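# Move the matching lettered box to the lone box's desk

## Task

Six boxes carry a letter on top: five are grouped on one desk and a single box sits on a different desk. Find the box among the five whose letter equals the single box's letter and place it on the single box's desk, resting directly on that desk and not on top of any item there. Every remaining box must still be on the desk it started on. The robot must not topple or finish leaning, or the task fails, and the result only counts if it holds without the robot supporting anything.

## Robot and tools

ROBOT. TidyBot++: a four-caster mobile base (0.54 m long, 0.50 m wide, 0.38 m tall) carrying one seven-joint arm with a two-finger gripper. The shoulder sits 0.12 m ahead of the base centre at 0.68 m height. Cameras: base_camera and wrist_camera (the latter views along the hand's pointing direction). The arm begins folded, hand downward, poking up to 0.08 m ahead of the base with the elbow up to 1.15 m high.

FRAMES. Base frame: origin on the floor below the base centre, x ahead, y to the left, z upward. hand_pose is reported in it and marks the midpoint between finger pads; its z axis runs out along the fingers, and the fingers move along its y axis. The odometry frame equals the base frame at scene start. base_odometry counts wheel rotation only, so slip looks like travel; heading is positive leftward, range -3.142 to 3.142, and drifts a few cm and several degrees over many moves. base_tilt is in degrees, positive when leaning forward or right.

execute_actions. Argument "actions": a list holding one action or nothing (empty just reports state and images). Optional "cameras": list of "base_camera", "wrist_camera" or "all"; omitted or null gives all, [] gives none. An action may contain:
- "base": exactly one relative move from the current position: {"translate_m": d} straight, forward positive, -2 to 2 m; {"strafe_m": d} sideways, left positive, -2 to 2 m; {"rotate_rad": d} in place, counter-clockwise (left) positive, -6.3 to 6.3 rad. A move needing over 8.667 s at its top speed is rejected.
- "joints": absolute targets keyed by name, radians: joint_1_rad (any angle; rotates the arm about vertical, positive is clockwise from above, opposite to rotate_rad), joint_2_rad shoulder -2.249 to 2.249, joint_3_rad any angle, joint_4_rad elbow -2.579 to 2.579, joint_5_rad any angle, joint_6_rad wrist -2.099 to 2.099, joint_7_rad any angle (hand down: positive is counter-clockwise from above; at 1.57 fingers open toward robot left/right). gripper_pos 0 (open) to 1 (closed); pad gap is roughly 85*(1-gripper_pos) mm. Free-turning joints go the short way, so turn large amounts in steps below half a revolution. Done tolerances: ±0.039 for joints 1-4, ±0.056 for 5-7, ±0.03 gripper.
- "speeds": optional caps for this action: translate_m and strafe_m 0.05-0.5 m/s, rotate_rad 0.1-1.57 rad/s (maximums are defaults).
Motions in one action begin together. Anything you omit may still be driving toward an earlier target. Unknown keys or out-of-range values reject the whole call with no motion. An action lasts at most 15 s. Arm joints move up to 1.39 rad/s (1.22 for joints 5-7).

ARM GEOMETRY. Upper arm 0.42 m, forearm 0.31 m, hand 0.31 m to the hand point. With joint_1_rad=0, joint_3_rad=3.14, joint_5_rad=0 the arm stays in the base's x-z plane; tilt from vertical (forward positive) is joint_2 for the upper arm, joint_2-joint_4 for the forearm, joint_2-joint_4-joint_6 for the hand. Forward reach from the shoulder is the sum of length*sin(tilt), height the sum of length*cos(tilt). A downward hand reaches at most about 0.94 m above the floor, and only near the base.

OTHER TOOLS. wait {"seconds": 0-10}: commands nothing and returns state and images. zoom_image {"camera", "region": [x0,y0,x1,y1]} in pixels from the top-left of that camera's latest full image, at most 504x504. finished_scene {"scene": n}: ends the scene permanently once the robot has held its last command; the result reports success and gives the next task. Only call it when the box rests on its own.

RESULTS. base_status and joint_status: "done" (base "done" means wheels turned the commanded amount, even with slip or a blocked base stopping short); "off_target" (resting away from target, maybe still pushing); "contact_stop"/"time_out" (target dropped, holding in place); "not_followed" with "joint command not followed" and a "cause:" line means a self-collision check withheld the arm targets (the gripper part still runs), and they may be retried later. Gripper at 1 "done" means empty; "off_target" means something is held at the reading shown. on_its_own lists uncommanded changes. motor_effort gives percent of maximum with the peak in brackets; readings are noisy and biased. "ARM HIT" means the arm struck the base or itself. A stop reported in a result cancels later moving calls in the same reply.

ACCURACY. Friction and hand_pose error leave the hand 1-2 cm off. To correct, send each joint its previous command plus (desired minus read). A held load makes the arm sag; do not command joints to their read values while holding. Trust images for true hand position.

AVOID. Dropping or slamming boxes, shoving hard, knocking other boxes off desks. Driving while the arm is caught on something high (about 0.8 m+) can tip the robot; sideways force on a raised hand can lift wheels; back off to recover. Torque-sensor overloads (joints 1-4 limit 104.5 N m, 5-7 limit 51.3 N m) freeze the arm and gripper for 10 s. Holding loads heats motors: MOTOR HOT from 60 °C, and at 75 °C an OVER-TEMPERATURE FAULT lets the arm sink. Objects can occasionally be nudged by outside pushes. The robot keeps its last command while you compose a reply.

Each tool is called after "Emit:" as name(argument=value, ...) on one line, values as JSON.

## Session

Emit:
execute_actions(actions=[])

Scene clock: 0.00 s.
base_odometry: x=+0.000 y=+0.000 heading=+0.000 (m, m, rad; odometry frame)
base_tilt: forward=-0.4 right=-0.2 (deg)
base_status: not commanded
joint_positions: joint_1_rad=+0.037 joint_2_rad=-0.354 joint_3_rad=+3.162 joint_4_rad=-2.561 joint_5_rad=-0.010 joint_6_rad=-0.895 joint_7_rad=+1.568 gripper_pos=+0.000
joint_status: not commanded
motor_effort: joint_1_rad=+0 joint_2_rad=-1 joint_3_rad=-1 joint_4_rad=+12 joint_5_rad=-1 joint_6_rad=+0 joint_7_rad=+0 (%)
hand_pose: x=+0.2384 y=-0.0022 z=+0.5787 quat_wxyz=(-0.007, +0.999, -0.032, +0.020) (m; base frame)
pictures: base_camera, wrist_camera
Images, in order (width x height): base_camera 644x364, wrist_camera 644x476.

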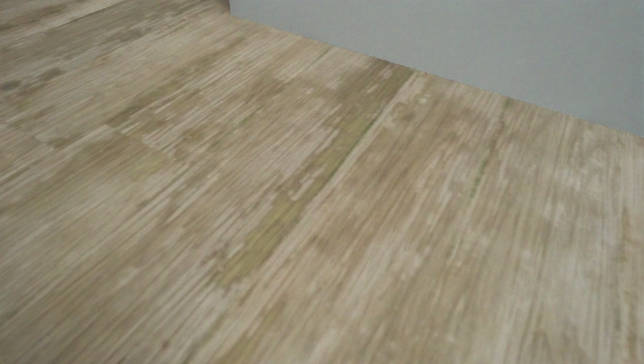

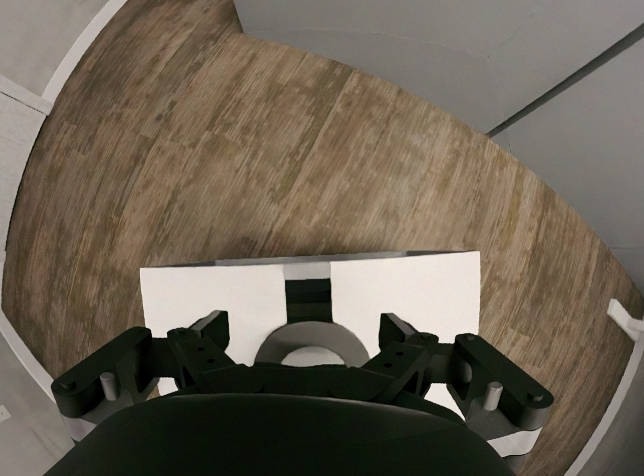

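Emit:
execute_actions(actions=[{"joints":{"joint_2_rad":-0.9,"joint_4_rad":-1.8,"joint_6_rad":-1.1,"joint_1_rad":0}}])

Scene clock: 8.83 s.
base_odometry: x=+0.000 y=+0.000 heading=+0.000 (m, m, rad; odometry frame)
base_tilt: forward=-0.4 right=-0.2 (deg)
base_status: not commanded
joint_positions: joint_1_rad=+0.016 joint_2_rad=-0.892 joint_3_rad=+3.162 joint_4_rad=-1.819 joint_5_rad=-0.010 joint_6_rad=-1.073 joint_7_rad=+1.568 gripper_pos=+0.000
joint_status: all done
motor_effort: joint_1_rad=+0(0) joint_2_rad=+10(12) joint_3_rad=+0(0) joint_4_rad=+17(19) joint_5_rad=+0(1) joint_6_rad=+7(7) joint_7_rad=+0(0) (%)
hand_pose: x=+0.3259 y=-0.0069 z=+1.0053 quat_wxyz=(-0.005, +0.841, -0.017, +0.540) (m; base frame)
pictures: base_camera, wrist_camera
Images, in order (width x height): base_camera 644x364, wrist_camera 644x476.

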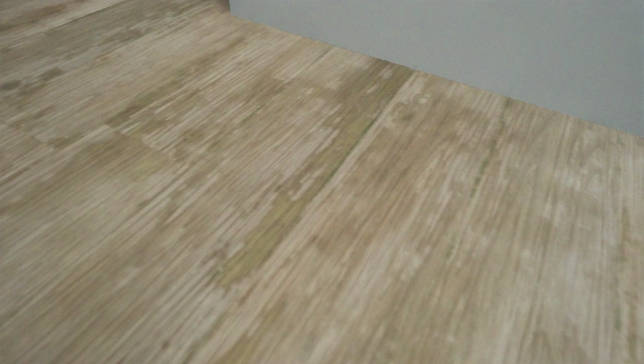

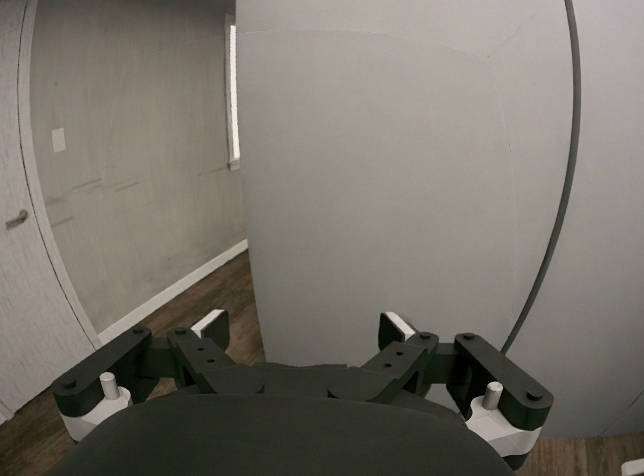

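A fridge is ahead, so I'll scan around with the arm.

Emit:
execute_actions(actions=[{"joints":{"joint_1_rad":1.6}}], cameras=["wrist_camera"])

Emit:
execute_actions(actions=[{"joints":{"joint_1_rad":3.1}}], cameras=["wrist_camera"])

Emit:
execute_actions(actions=[{"joints":{"joint_1_rad":4.6}}], cameras=["wrist_camera"])

Scene clock: 14.37 s.
base_odometry: x=+0.000 y=+0.000 heading=+0.000 (m, m, rad; odometry frame)
base_tilt: forward=-0.4 right=-0.2 (deg)
base_status: not commanded
joint_positions: joint_1_rad=+1.588 joint_2_rad=-0.892 joint_3_rad=+3.162 joint_4_rad=-1.819 joint_5_rad=-0.010 joint_6_rad=-1.073 joint_7_rad=+1.568 gripper_pos=+0.000
joint_status: all done
motor_effort: joint_1_rad=+0(1) joint_2_rad=+11(11) joint_3_rad=+0(0) joint_4_rad=+17(17) joint_5_rad=-1(0) joint_6_rad=+7(7) joint_7_rad=+0(0) (%)
hand_pose: x=+0.1118 y=-0.2069 z=+1.0053 quat_wxyz=(+0.379, +0.582, -0.607, +0.385) (m; base frame)
pictures: wrist_camera
Images, in order (width x height): wrist_camera 644x476.

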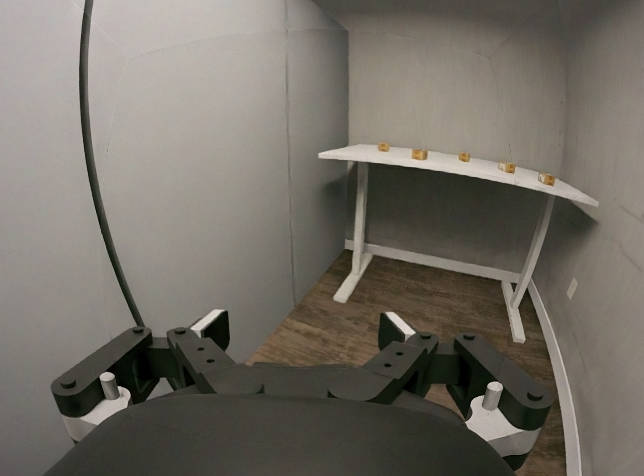

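Scene clock: 17.10 s.
base_odometry: x=+0.000 y=+0.000 heading=+0.000 (m, m, rad; odometry frame)
base_tilt: forward=-0.4 right=-0.2 (deg)
base_status: not commanded
joint_positions: joint_1_rad=+3.088 joint_2_rad=-0.892 joint_3_rad=+3.162 joint_4_rad=-1.819 joint_5_rad=-0.010 joint_6_rad=-1.073 joint_7_rad=+1.568 gripper_pos=+0.000
joint_status: all done
motor_effort: joint_1_rad=+0(1) joint_2_rad=+11(11) joint_3_rad=-1(0) joint_4_rad=+17(17) joint_5_rad=+0(0) joint_6_rad=+7(7) joint_7_rad=+0(0) (%)
hand_pose: x=-0.0879 y=-0.0075 z=+1.0053 quat_wxyz=(+0.540, +0.012, -0.841, +0.023) (m; base frame)
pictures: wrist_camera
Images, in order (width x height): wrist_camera 644x476.

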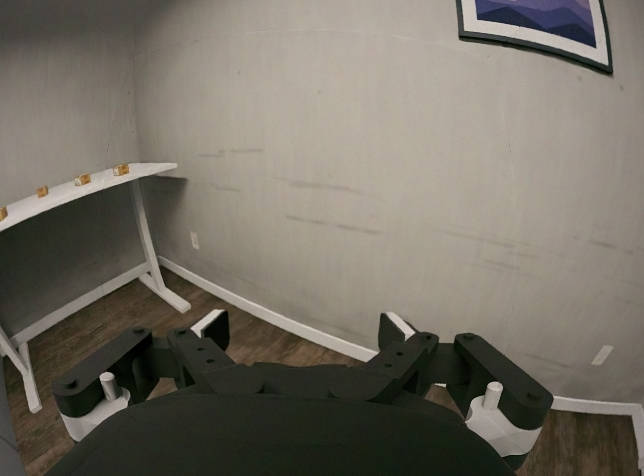

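Scene clock: 19.83 s.
base_odometry: x=+0.000 y=+0.000 heading=+0.000 (m, m, rad; odometry frame)
base_tilt: forward=-0.4 right=-0.2 (deg)
base_status: not commanded
joint_positions: joint_1_rad=+4.588 joint_2_rad=-0.892 joint_3_rad=+3.162 joint_4_rad=-1.819 joint_5_rad=-0.010 joint_6_rad=-1.073 joint_7_rad=+1.568 gripper_pos=+0.000
joint_status: all done
motor_effort: joint_1_rad=+0(0) joint_2_rad=+11(11) joint_3_rad=-1(0) joint_4_rad=+17(17) joint_5_rad=-1(0) joint_6_rad=+7(7) joint_7_rad=+0(0) (%)
hand_pose: x=+0.0969 y=+0.2059 z=+1.0053 quat_wxyz=(+0.411, -0.565, -0.624, -0.351) (m; base frame)
pictures: wrist_camera
Images, in order (width x height): wrist_camera 644x476.

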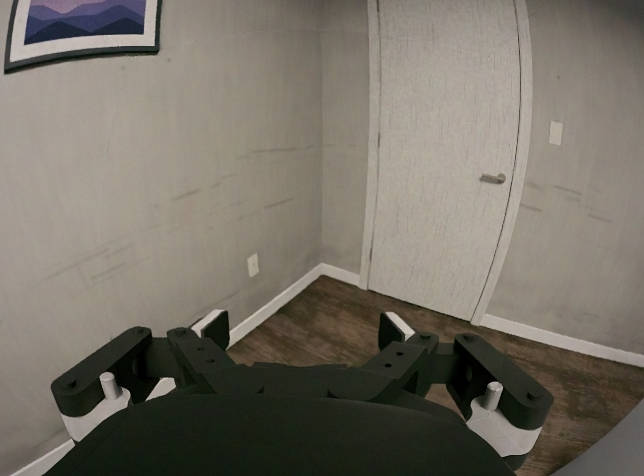

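Emit:
execute_actions(actions=[{"base":{"rotate_rad":-1.97},"joints":{"joint_1_rad":0.0}}])

Scene clock: 29.10 s.
base_odometry: x=+0.000 y=+0.000 heading=-1.969 (m, m, rad; odometry frame)
base_tilt: forward=-0.4 right=-0.2 (deg)
base_status: done
joint_positions: joint_1_rad=+6.271 joint_2_rad=-0.893 joint_3_rad=+3.162 joint_4_rad=-1.819 joint_5_rad=-0.010 joint_6_rad=-1.073 joint_7_rad=+1.568 gripper_pos=+0.000
joint_status: all done
motor_effort: joint_1_rad=+0(1) joint_2_rad=+11(13) joint_3_rad=-1(0) joint_4_rad=+17(18) joint_5_rad=+0(1) joint_6_rad=+7(7) joint_7_rad=+0(0) (%)
hand_pose: x=+0.3258 y=-0.0010 z=+1.0054 quat_wxyz=(+0.012, -0.841, +0.005, -0.541) (m; base frame)
pictures: base_camera, wrist_camera
Images, in order (width x height): base_camera 644x364, wrist_camera 644x476.

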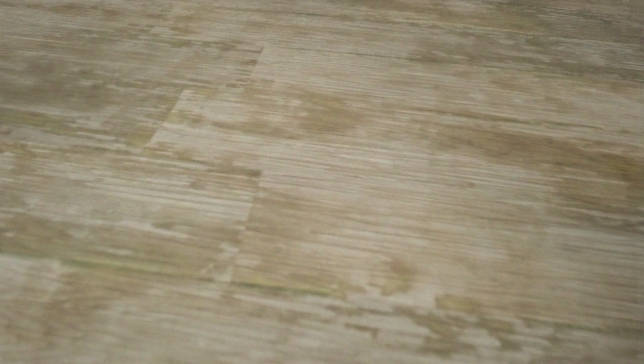

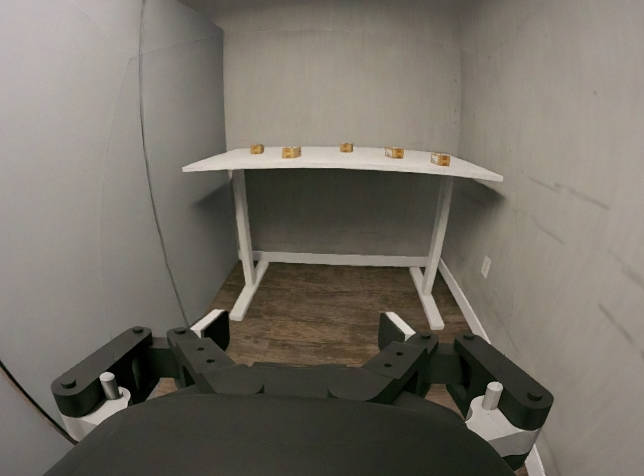

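Emit:
execute_actions(actions=[{"base":{"rotate_rad":3.12}}])

Scene clock: 42.87 s.
base_odometry: x=+0.000 y=+0.000 heading=+1.150 (m, m, rad; odometry frame)
base_tilt: forward=-0.4 right=-0.2 (deg)
base_status: done
joint_positions: joint_1_rad=+6.273 joint_2_rad=-0.893 joint_3_rad=+3.162 joint_4_rad=-1.819 joint_5_rad=-0.010 joint_6_rad=-1.073 joint_7_rad=+1.568 gripper_pos=+0.000
joint_status: not commanded
motor_effort: joint_1_rad=+0(1) joint_2_rad=+11(12) joint_3_rad=+0(1) joint_4_rad=+17(18) joint_5_rad=+0(1) joint_6_rad=+7(8) joint_7_rad=-1(0) (%)
hand_pose: x=+0.3258 y=-0.0014 z=+1.0054 quat_wxyz=(+0.012, -0.841, +0.006, -0.540) (m; base frame)
pictures: base_camera, wrist_camera
Images, in order (width x height): base_camera 644x364, wrist_camera 644x476.

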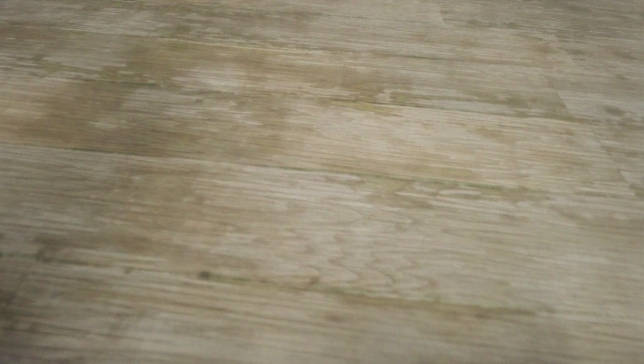

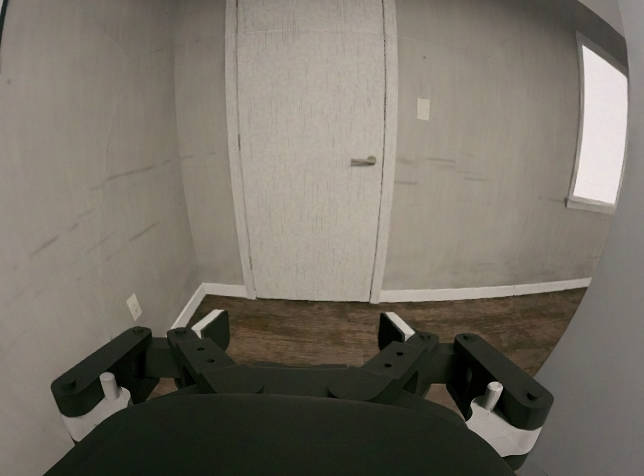

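Emit:
execute_actions(actions=[{"base":{"translate_m":0.95},"joints":{"joint_1_rad":1.1}}])

Scene clock: 51.67 s.
base_odometry: x=+0.387 y=+0.868 heading=+1.151 (m, m, rad; odometry frame)
base_tilt: forward=-0.4 right=-0.2 (deg)
base_status: done
joint_positions: joint_1_rad=+7.374 joint_2_rad=-0.896 joint_3_rad=+3.162 joint_4_rad=-1.819 joint_5_rad=-0.010 joint_6_rad=-1.076 joint_7_rad=+1.568 gripper_pos=+0.000
joint_status: all done
motor_effort: joint_1_rad=+0(0) joint_2_rad=+11(15) joint_3_rad=+0(1) joint_4_rad=+17(18) joint_5_rad=-1(0) joint_6_rad=+7(7) joint_7_rad=+0(0) (%)
hand_pose: x=+0.2106 y=-0.1839 z=+1.0054 quat_wxyz=(-0.273, -0.714, +0.445, -0.467) (m; base frame)
pictures: base_camera, wrist_camera
Images, in order (width x height): base_camera 644x364, wrist_camera 644x476.

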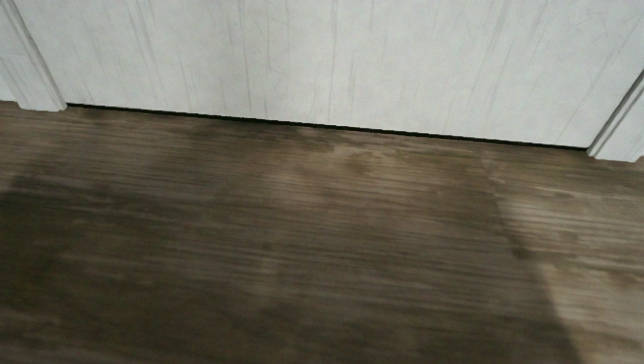

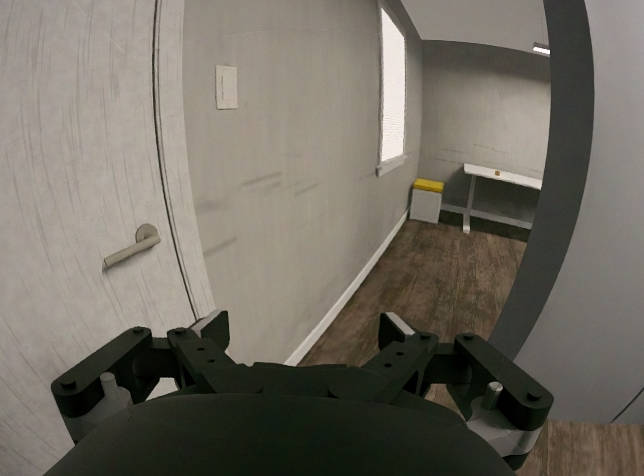

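Emit:
execute_actions(actions=[{"base":{"translate_m":0.25},"joints":{"joint_1_rad":1.57,"joint_6_rad":-1.5}}])

Scene clock: 58.73 s.
base_odometry: x=+0.488 y=+1.096 heading=+1.152 (m, m, rad; odometry frame)
base_tilt: forward=-0.4 right=-0.2 (deg)
base_status: done
joint_positions: joint_1_rad=+7.844 joint_2_rad=-0.896 joint_3_rad=+3.162 joint_4_rad=-1.819 joint_5_rad=-0.010 joint_6_rad=-1.475 joint_7_rad=+1.568 gripper_pos=+0.000
joint_status: all done
motor_effort: joint_1_rad=+0(1) joint_2_rad=+12(12) joint_3_rad=+0(1) joint_4_rad=+16(17) joint_5_rad=-1(1) joint_6_rad=+5(7) joint_7_rad=+0(0) (%)
hand_pose: x=+0.1195 y=-0.1329 z=+0.9054 quat_wxyz=(-0.248, -0.656, +0.662, -0.265) (m; base frame)
pictures: base_camera, wrist_camera
Images, in order (width x height): base_camera 644x364, wrist_camera 644x476.

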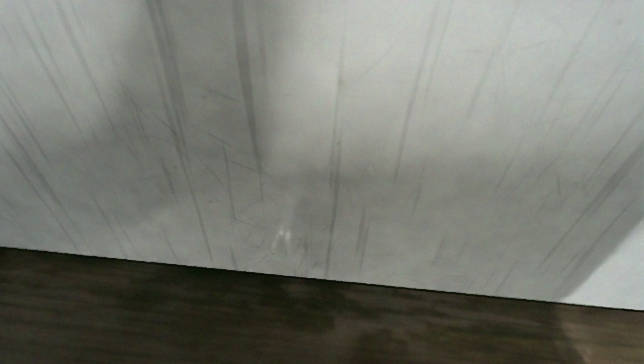

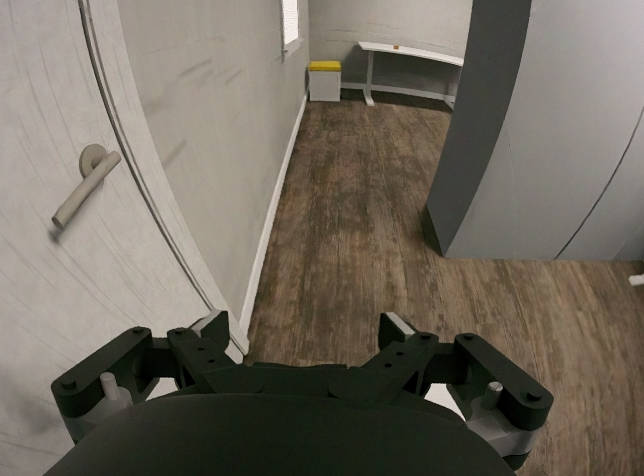

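Emit:
execute_actions(actions=[{"base":{"rotate_rad":-1.57},"joints":{"joint_1_rad":0}}])

Scene clock: 65.30 s.
base_odometry: x=+0.488 y=+1.096 heading=-0.417 (m, m, rad; odometry frame)
base_tilt: forward=-0.4 right=-0.2 (deg)
base_status: done
joint_positions: joint_1_rad=+6.295 joint_2_rad=-0.896 joint_3_rad=+3.162 joint_4_rad=-1.819 joint_5_rad=-0.010 joint_6_rad=-1.475 joint_7_rad=+1.568 gripper_pos=+0.000
joint_status: all done
motor_effort: joint_1_rad=+0(1) joint_2_rad=+12(13) joint_3_rad=+0(0) joint_4_rad=+16(16) joint_5_rad=+0(1) joint_6_rad=+5(5) joint_7_rad=+0(0) (%)
hand_pose: x=+0.2519 y=-0.0023 z=+0.9054 quat_wxyz=(+0.008, -0.932, +0.014, -0.363) (m; base frame)
pictures: base_camera, wrist_camera
Images, in order (width x height): base_camera 644x364, wrist_camera 644x476.

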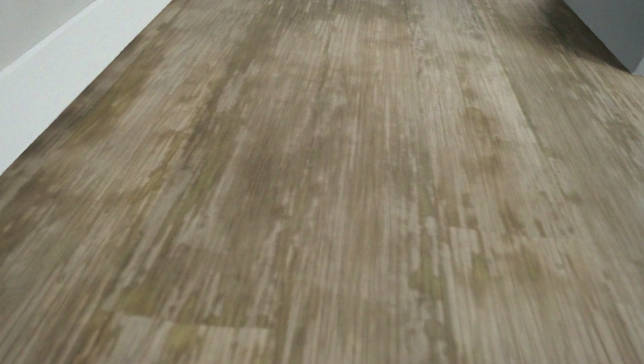

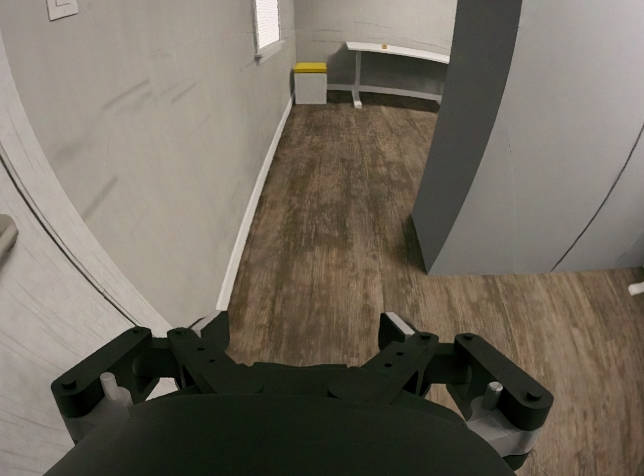

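Emit:
execute_actions(actions=[{"base":{"translate_m":1.2}}])

Scene clock: 71.87 s.
base_odometry: x=+1.585 y=+0.609 heading=-0.418 (m, m, rad; odometry frame)
base_tilt: forward=-0.4 right=-0.2 (deg)
base_status: done
joint_positions: joint_1_rad=+6.295 joint_2_rad=-0.897 joint_3_rad=+3.162 joint_4_rad=-1.819 joint_5_rad=-0.010 joint_6_rad=-1.476 joint_7_rad=+1.568 gripper_pos=+0.000
joint_status: not commanded
motor_effort: joint_1_rad=+0(0) joint_2_rad=+12(16) joint_3_rad=+0(0) joint_4_rad=+16(16) joint_5_rad=-1(1) joint_6_rad=+6(5) joint_7_rad=+0(0) (%)
hand_pose: x=+0.2514 y=-0.0023 z=+0.9054 quat_wxyz=(+0.008, -0.931, +0.014, -0.363) (m; base frame)
pictures: base_camera, wrist_camera
Images, in order (width x height): base_camera 644x364, wrist_camera 644x476.

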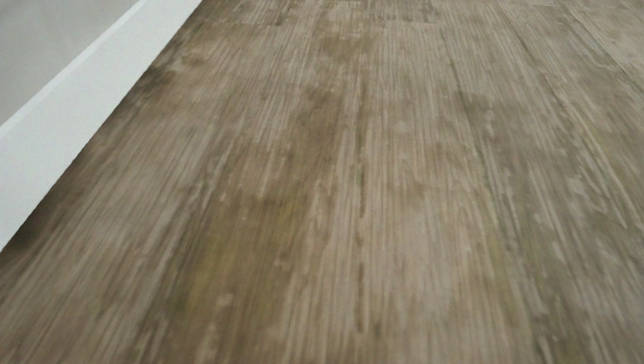

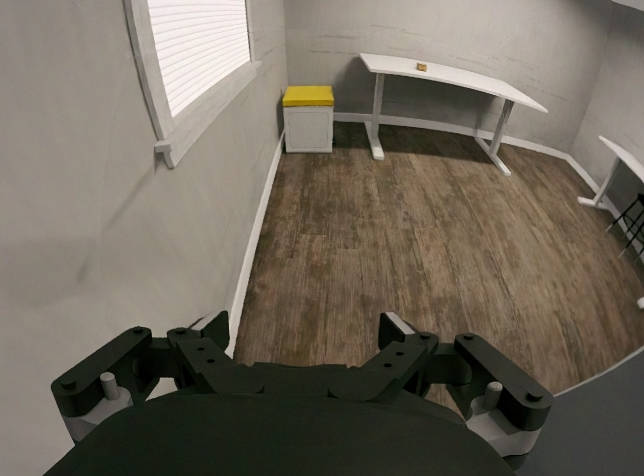

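Emit:
zoom_image(camera="wrist_camera", region=[390, 45, 460, 90])

Region (390, 45, 460, 90) of wrist_camera's 644x476 image, scaled by 7.200; it fills the top 324 rows of this view, and the rest is white.

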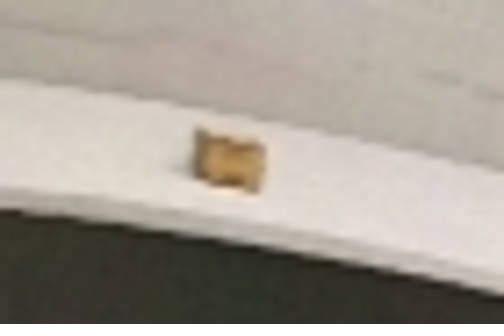

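Emit:
execute_actions(actions=[{"base":{"translate_m":0.7},"joints":{"joint_2_rad":-0.5,"joint_4_rad":-1.7,"joint_6_rad":-1.1}}])

Emit:
execute_actions(actions=[{"base":{"strafe_m":-0.5}}])

Scene clock: 81.60 s.
base_odometry: x=+2.224 y=+0.323 heading=-0.419 (m, m, rad; odometry frame)
base_tilt: forward=-0.4 right=-0.2 (deg)
base_status: done
joint_positions: joint_1_rad=+6.295 joint_2_rad=-0.500 joint_3_rad=+3.162 joint_4_rad=-1.725 joint_5_rad=-0.010 joint_6_rad=-1.122 joint_7_rad=+1.568 gripper_pos=+0.000
joint_status: all done
motor_effort: joint_1_rad=+0(0) joint_2_rad=-2(15) joint_3_rad=-1(0) joint_4_rad=+18(19) joint_5_rad=-1(0) joint_6_rad=+5(5) joint_7_rad=+0(0) (%)
hand_pose: x=+0.4354 y=-0.0077 z=+0.9396 quat_wxyz=(+0.004, -0.922, +0.017, -0.387) (m; base frame)
pictures: base_camera, wrist_camera
Images, in order (width x height): base_camera 644x364, wrist_camera 644x476.

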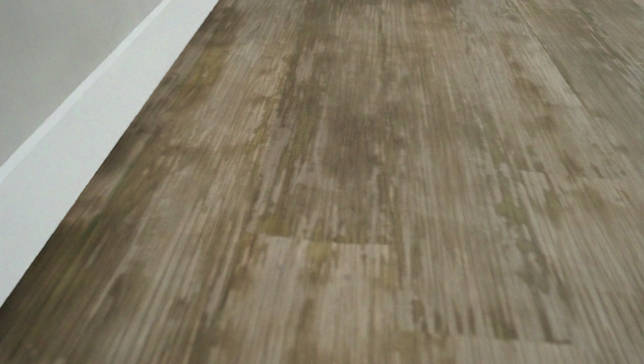

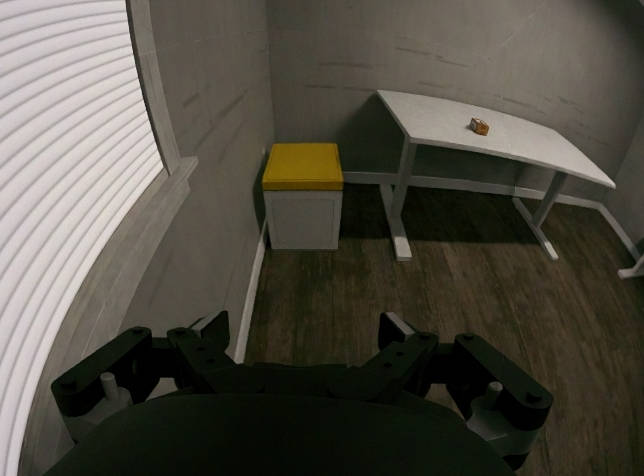

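Scene clock: 83.97 s.
base_odometry: x=+2.021 y=-0.134 heading=-0.418 (m, m, rad; odometry frame)
base_tilt: forward=-0.4 right=-0.2 (deg)
base_status: done
joint_positions: joint_1_rad=+6.295 joint_2_rad=-0.500 joint_3_rad=+3.162 joint_4_rad=-1.724 joint_5_rad=-0.010 joint_6_rad=-1.122 joint_7_rad=+1.568 gripper_pos=+0.000
joint_status: not commanded
motor_effort: joint_1_rad=+0(1) joint_2_rad=-2(3) joint_3_rad=-1(4) joint_4_rad=+18(19) joint_5_rad=+0(2) joint_6_rad=+5(6) joint_7_rad=-1(0) (%)
hand_pose: x=+0.4354 y=-0.0077 z=+0.9399 quat_wxyz=(+0.004, -0.922, +0.017, -0.387) (m; base frame)
pictures: base_camera, wrist_camera
Images, in order (width x height): base_camera 644x364, wrist_camera 644x476.

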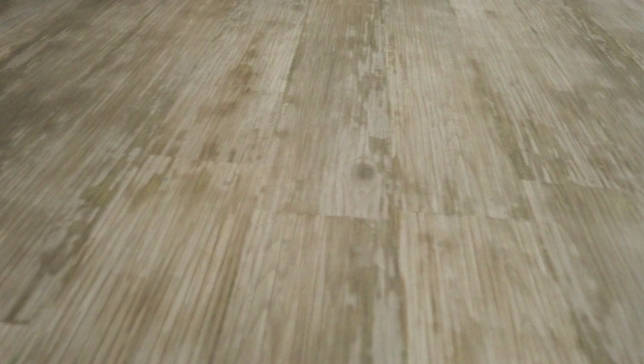

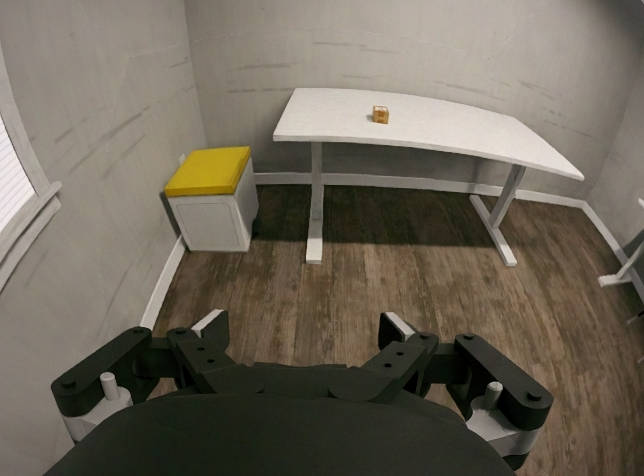

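Emit:
execute_actions(actions=[{"base":{"translate_m":0.5},"joints":{"joint_2_rad":0,"joint_4_rad":-1.0,"joint_6_rad":-1.3}}], cameras=["wrist_camera"])

Emit:
zoom_image(camera="wrist_camera", region=[300, 60, 500, 220])

Scene clock: 91.13 s.
base_odometry: x=+2.478 y=-0.337 heading=-0.419 (m, m, rad; odometry frame)
base_tilt: forward=-0.4 right=-0.2 (deg)
base_status: done
joint_positions: joint_1_rad=+6.295 joint_2_rad=+0.007 joint_3_rad=+3.162 joint_4_rad=-1.025 joint_5_rad=-0.010 joint_6_rad=-1.273 joint_7_rad=+1.568 gripper_pos=+0.000
joint_status: all done
motor_effort: joint_1_rad=+0(0) joint_2_rad=-19(23) joint_3_rad=-1(0) joint_4_rad=+17(19) joint_5_rad=+0(1) joint_6_rad=+5(7) joint_7_rad=+0(1) (%)
hand_pose: x=+0.6229 y=-0.0118 z=+1.0551 quat_wxyz=(-0.001, -0.914, +0.015, -0.406) (m; base frame)
pictures: wrist_camera
Images, in order (width x height): wrist_camera 644x476.

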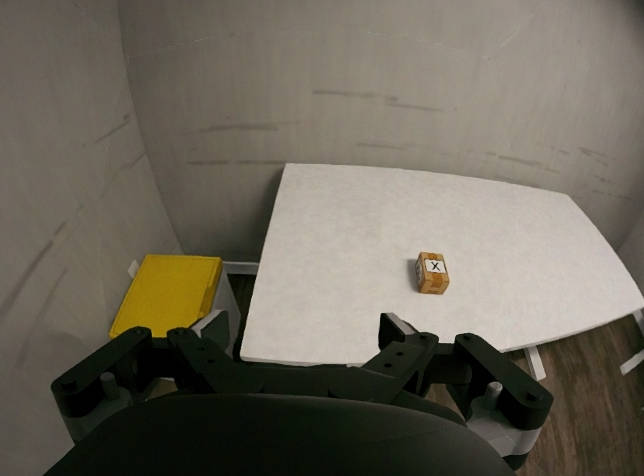

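Region (300, 60, 500, 220) of wrist_camera's 644x476 image, scaled by 2.520; it fills the top 403 rows of this view, and the rest is white.

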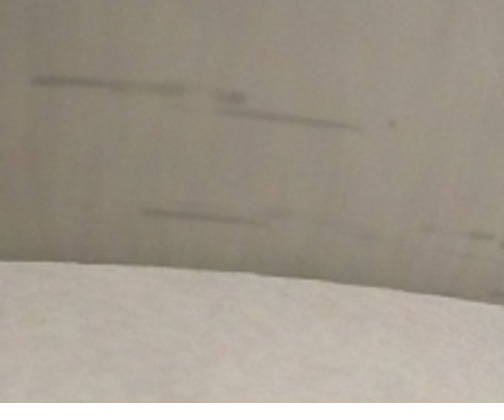

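Emit:
zoom_image(camera="wrist_camera", region=[400, 240, 470, 305])

Region (400, 240, 470, 305) of wrist_camera's 644x476 image, scaled by 7.200; it fills the top 468 rows of this view, and the rest is white.

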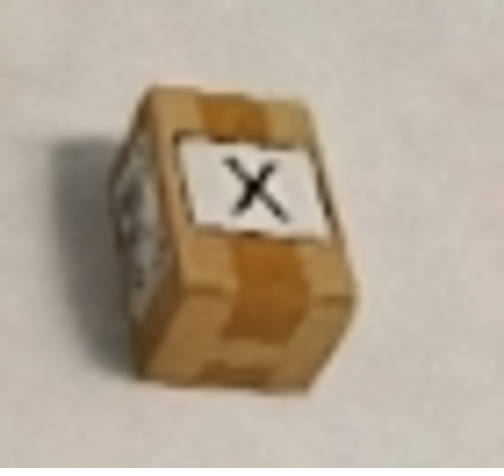

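Emit:
execute_actions(actions=[{"base":{"translate_m":-0.5},"joints":{"joint_2_rad":-0.9,"joint_4_rad":-1.8,"joint_6_rad":-1.5}}], cameras=[])

Emit:
execute_actions(actions=[{"base":{"strafe_m":0.46}}])

Scene clock: 100.60 s.
base_odometry: x=+2.021 y=-0.134 heading=-0.418 (m, m, rad; odometry frame)
base_tilt: forward=-0.4 right=-0.2 (deg)
base_status: done
joint_positions: joint_1_rad=+6.293 joint_2_rad=-0.899 joint_3_rad=+3.162 joint_4_rad=-1.776 joint_5_rad=-0.010 joint_6_rad=-1.477 joint_7_rad=+1.568 gripper_pos=+0.000
joint_status: all done
motor_effort: joint_1_rad=+0(2) joint_2_rad=+12(26) joint_3_rad=+0(3) joint_4_rad=+16(19) joint_5_rad=+0(0) joint_6_rad=+6(6) joint_7_rad=-1(0) (%)
hand_pose: x=+0.2519 y=-0.0024 z=+0.9251 quat_wxyz=(+0.008, -0.923, +0.013, -0.384) (m; base frame)
pictures: none
No camera images: the call's "cameras" was empty. Leave "cameras" out to get every camera's image.

Scene clock: 102.87 s.
base_odometry: x=+2.208 y=+0.287 heading=-0.418 (m, m, rad; odometry frame)
base_tilt: forward=-0.4 right=-0.2 (deg)
base_status: done
joint_positions: joint_1_rad=+6.292 joint_2_rad=-0.899 joint_3_rad=+3.162 joint_4_rad=-1.776 joint_5_rad=-0.010 joint_6_rad=-1.477 joint_7_rad=+1.568 gripper_pos=+0.000
joint_status: not commanded
motor_effort: joint_1_rad=+0(1) joint_2_rad=+12(13) joint_3_rad=-1(2) joint_4_rad=+16(16) joint_5_rad=-1(1) joint_6_rad=+6(6) joint_7_rad=-1(1) (%)
hand_pose: x=+0.2519 y=-0.0023 z=+0.9251 quat_wxyz=(+0.008, -0.923, +0.013, -0.384) (m; base frame)
pictures: base_camera, wrist_camera
Images, in order (width x height): base_camera 644x364, wrist_camera 644x476.

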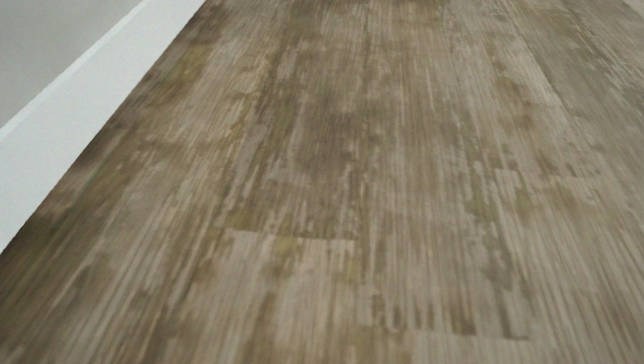

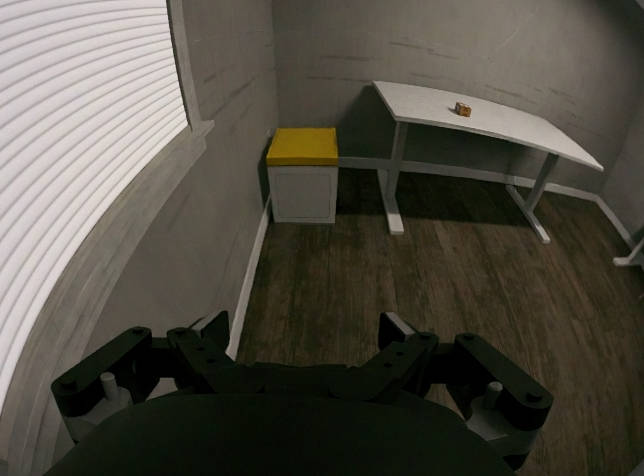

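Emit:
execute_actions(actions=[{"base":{"translate_m":-1.9}}])

Emit:
execute_actions(actions=[{"base":{"rotate_rad":-1.57},"joints":{"joint_6_rad":-1.1}}])

Scene clock: 111.57 s.
base_odometry: x=+0.472 y=+1.059 heading=-0.418 (m, m, rad; odometry frame)
base_tilt: forward=-0.4 right=-0.2 (deg)
base_status: done
joint_positions: joint_1_rad=+6.292 joint_2_rad=-0.900 joint_3_rad=+3.162 joint_4_rad=-1.778 joint_5_rad=-0.010 joint_6_rad=-1.477 joint_7_rad=+1.568 gripper_pos=+0.000
joint_status: not commanded
motor_effort: joint_1_rad=+0(1) joint_2_rad=+12(15) joint_3_rad=+0(0) joint_4_rad=+16(17) joint_5_rad=-1(1) joint_6_rad=+5(6) joint_7_rad=+0(0) (%)
hand_pose: x=+0.2518 y=-0.0023 z=+0.9245 quat_wxyz=(+0.008, -0.924, +0.013, -0.383) (m; base frame)
pictures: base_camera, wrist_camera
Images, in order (width x height): base_camera 644x364, wrist_camera 644x476.

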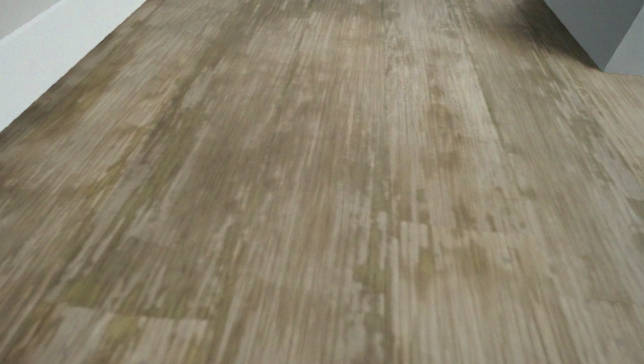

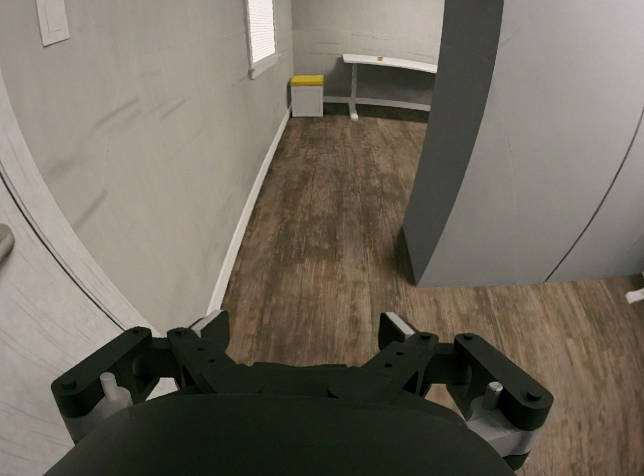

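Scene clock: 113.87 s.
base_odometry: x=+0.472 y=+1.059 heading=-1.987 (m, m, rad; odometry frame)
base_tilt: forward=-0.4 right=-0.2 (deg)
base_status: done
joint_positions: joint_1_rad=+6.292 joint_2_rad=-0.900 joint_3_rad=+3.162 joint_4_rad=-1.782 joint_5_rad=-0.010 joint_6_rad=-1.106 joint_7_rad=+1.568 gripper_pos=+0.000
joint_status: all done
motor_effort: joint_1_rad=+0(1) joint_2_rad=+11(14) joint_3_rad=+0(1) joint_4_rad=+17(17) joint_5_rad=-1(1) joint_6_rad=+7(8) joint_7_rad=+0(0) (%)
hand_pose: x=+0.3169 y=-0.0055 z=+1.0174 quat_wxyz=(+0.006, -0.838, +0.014, -0.545) (m; base frame)
pictures: base_camera, wrist_camera
Images, in order (width x height): base_camera 644x364, wrist_camera 644x476.

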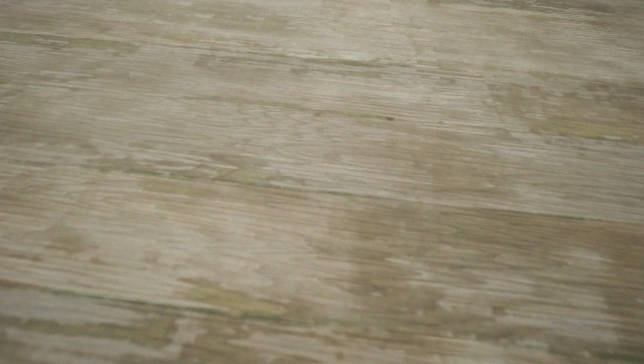

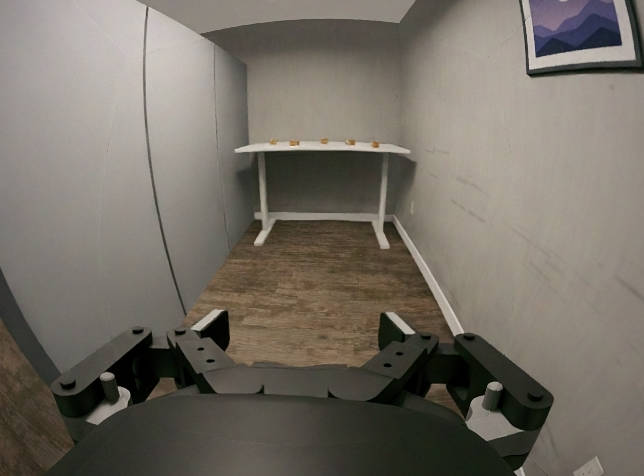

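Emit:
execute_actions(actions=[{"base":{"rotate_rad":-0.03}}], cameras=[])

Emit:
execute_actions(actions=[{"base":{"translate_m":1.7},"joints":{"joint_1_rad":0,"joint_2_rad":-0.2,"joint_4_rad":-1.1,"joint_6_rad":-1.3}}])

Scene clock: 118.80 s.
base_odometry: x=+0.472 y=+1.059 heading=-2.017 (m, m, rad; odometry frame)
base_tilt: forward=-0.4 right=-0.2 (deg)
base_status: done
joint_positions: joint_1_rad=+6.292 joint_2_rad=-0.900 joint_3_rad=+3.162 joint_4_rad=-1.782 joint_5_rad=-0.010 joint_6_rad=-1.106 joint_7_rad=+1.568 gripper_pos=+0.000
joint_status: not commanded
motor_effort: joint_1_rad=+0(1) joint_2_rad=+11(11) joint_3_rad=+0(1) joint_4_rad=+17(17) joint_5_rad=-1(1) joint_6_rad=+7(8) joint_7_rad=-1(0) (%)
hand_pose: x=+0.3169 y=-0.0055 z=+1.0174 quat_wxyz=(+0.006, -0.838, +0.014, -0.545) (m; base frame)
pictures: none
No camera images: the call's "cameras" was empty. Leave "cameras" out to get every camera's image.

Scene clock: 123.57 s.
base_odometry: x=-0.263 y=-0.474 heading=-2.018 (m, m, rad; odometry frame)
base_tilt: forward=-0.4 right=-0.2 (deg)
base_status: done
joint_positions: joint_1_rad=+6.292 joint_2_rad=-0.197 joint_3_rad=+3.162 joint_4_rad=-1.124 joint_5_rad=-0.010 joint_6_rad=-1.274 joint_7_rad=+1.568 gripper_pos=+0.000
joint_status: all done
motor_effort: joint_1_rad=+0(1) joint_2_rad=-11(16) joint_3_rad=-1(0) joint_4_rad=+17(18) joint_5_rad=-1(1) joint_6_rad=+7(7) joint_7_rad=+0(0) (%)
hand_pose: x=+0.5396 y=-0.0095 z=+1.0996 quat_wxyz=(+0.001, -0.891, +0.014, -0.453) (m; base frame)
pictures: base_camera, wrist_camera
Images, in order (width x height): base_camera 644x364, wrist_camera 644x476.

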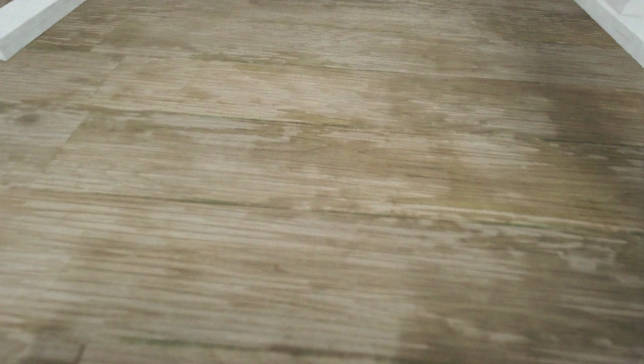

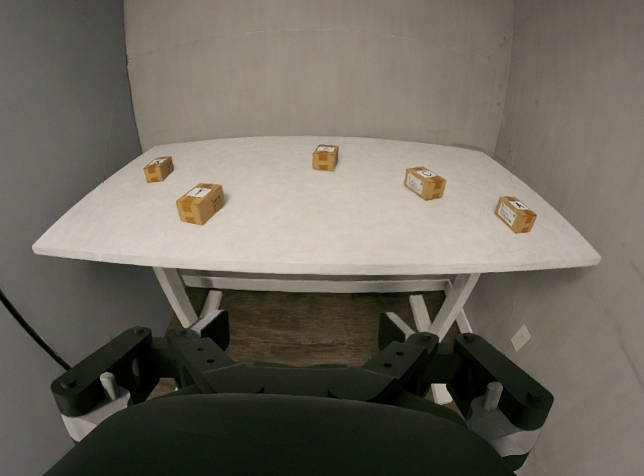

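Emit:
zoom_image(camera="wrist_camera", region=[390, 150, 560, 250])

Emit:
zoom_image(camera="wrist_camera", region=[130, 130, 350, 240])

Region (390, 150, 560, 250) of wrist_camera's 644x476 image, scaled by 2.965; it fills the top 296 rows of this view, and the rest is white.

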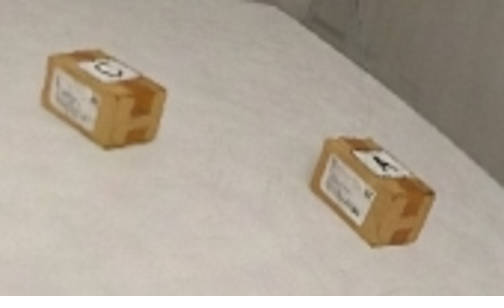

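Region (130, 130, 350, 240) of wrist_camera's 644x476 image, scaled by 2.291.

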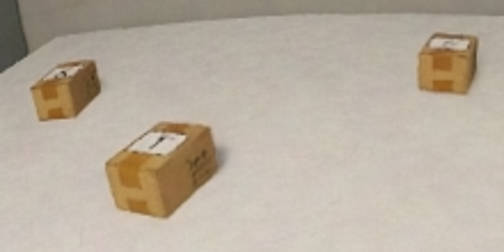

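Emit:
execute_actions(actions=[{"base":{"translate_m":0.25},"joints":{"joint_2_rad":0.1,"joint_4_rad":-0.9,"joint_6_rad":-1.6}}], cameras=["wrist_camera"])

Emit:
zoom_image(camera="wrist_camera", region=[340, 100, 644, 330])

Emit:
zoom_image(camera="wrist_camera", region=[40, 100, 360, 330])

Scene clock: 130.83 s.
base_odometry: x=-0.372 y=-0.700 heading=-2.018 (m, m, rad; odometry frame)
base_tilt: forward=-0.4 right=-0.2 (deg)
base_status: done
joint_positions: joint_1_rad=+6.292 joint_2_rad=+0.112 joint_3_rad=+3.162 joint_4_rad=-0.925 joint_5_rad=-0.010 joint_6_rad=-1.573 joint_7_rad=+1.568 gripper_pos=+0.000
joint_status: all done
motor_effort: joint_1_rad=+0(0) joint_2_rad=-22(29) joint_3_rad=-1(0) joint_4_rad=+16(18) joint_5_rad=-1(2) joint_6_rad=+4(6) joint_7_rad=-1(0) (%)
hand_pose: x=+0.5947 y=-0.0087 z=+0.9916 quat_wxyz=(+0.000, -0.965, +0.014, -0.263) (m; base frame)
pictures: wrist_camera
Images, in order (width x height): wrist_camera 644x476.

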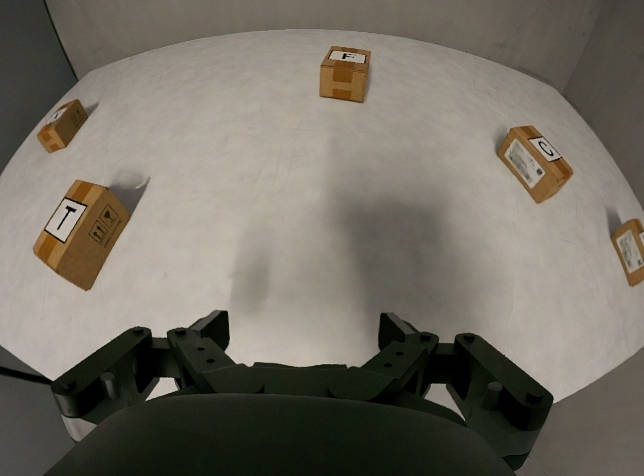

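Region (340, 100, 644, 330) of wrist_camera's 644x476 image, scaled by 1.658; it fills the top 381 rows of this view, and the rest is white.

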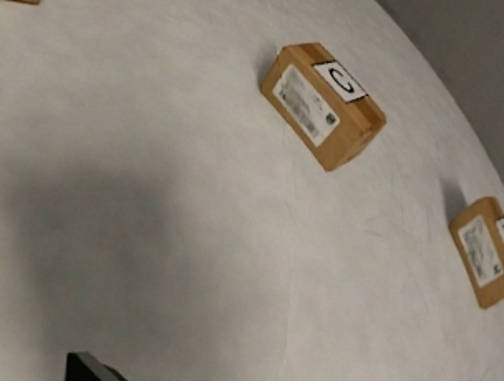

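Region (40, 100, 360, 330) of wrist_camera's 644x476 image, scaled by 1.575; it fills the top 362 rows of this view, and the rest is white.

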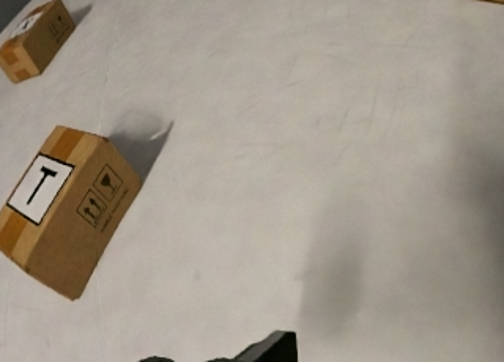

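Emit:
execute_actions(actions=[{"joints":{"joint_1_rad":0.6}}], cameras=["wrist_camera"])

Scene clock: 135.07 s.
base_odometry: x=-0.372 y=-0.700 heading=-2.018 (m, m, rad; odometry frame)
base_tilt: forward=-0.4 right=-0.2 (deg)
base_status: not commanded
joint_positions: joint_1_rad=+6.873 joint_2_rad=+0.112 joint_3_rad=+3.162 joint_4_rad=-0.925 joint_5_rad=-0.010 joint_6_rad=-1.573 joint_7_rad=+1.568 gripper_pos=+0.000
joint_status: all done
motor_effort: joint_1_rad=+0(1) joint_2_rad=-22(23) joint_3_rad=-1(2) joint_4_rad=+16(16) joint_5_rad=+0(1) joint_6_rad=+4(4) joint_7_rad=+0(1) (%)
hand_pose: x=+0.5119 y=-0.2683 z=+0.9916 quat_wxyz=(-0.075, -0.920, +0.290, -0.252) (m; base frame)
pictures: wrist_camera
Images, in order (width x height): wrist_camera 644x476.

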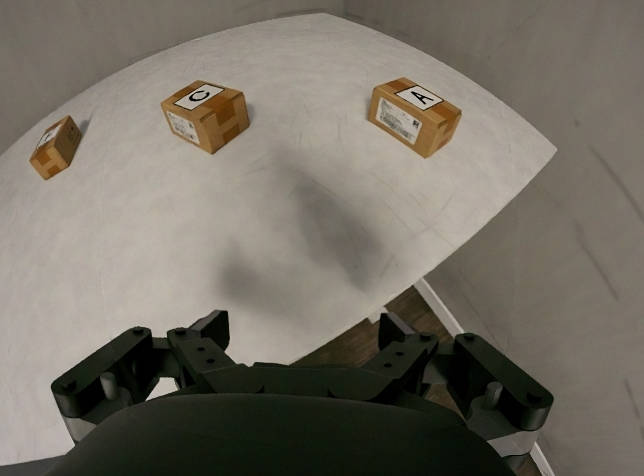

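Emit:
execute_actions(actions=[{"joints":{"joint_1_rad":-0.55}}])

Scene clock: 140.63 s.
base_odometry: x=-0.372 y=-0.700 heading=-2.018 (m, m, rad; odometry frame)
base_tilt: forward=-0.4 right=-0.2 (deg)
base_status: not commanded
joint_positions: joint_1_rad=+5.743 joint_2_rad=+0.112 joint_3_rad=+3.162 joint_4_rad=-0.925 joint_5_rad=-0.010 joint_6_rad=-1.573 joint_7_rad=+1.568 gripper_pos=+0.000
joint_status: all done
motor_effort: joint_1_rad=+0(1) joint_2_rad=-22(23) joint_3_rad=-1(2) joint_4_rad=+17(17) joint_5_rad=-1(1) joint_6_rad=+4(4) joint_7_rad=+0(0) (%)
hand_pose: x=+0.5293 y=+0.2408 z=+0.9916 quat_wxyz=(+0.071, -0.932, -0.248, -0.253) (m; base frame)
pictures: base_camera, wrist_camera
Images, in order (width x height): base_camera 644x364, wrist_camera 644x476.

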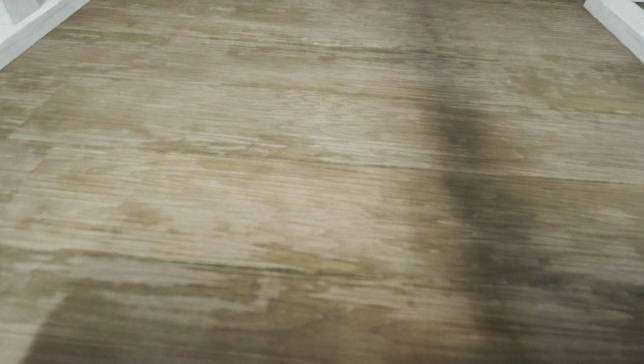

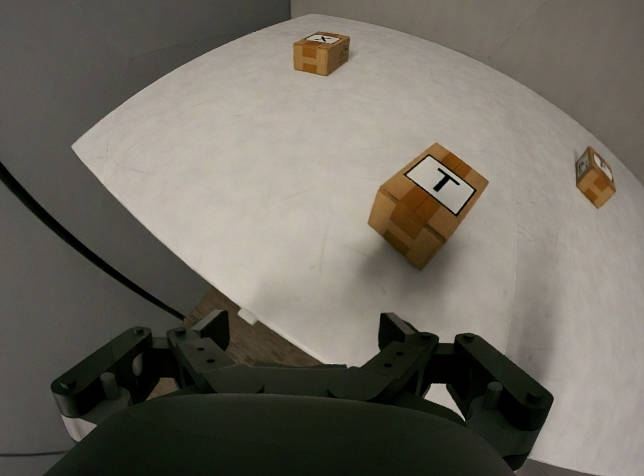

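Emit:
zoom_image(camera="wrist_camera", region=[270, 10, 380, 90])

Region (270, 10, 380, 90) of wrist_camera's 644x476 image, scaled by 4.582; it fills the top 367 rows of this view, and the rest is white.

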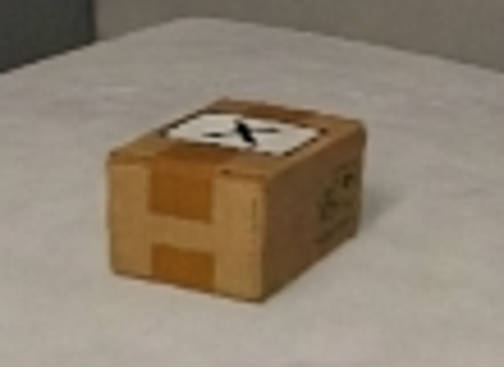

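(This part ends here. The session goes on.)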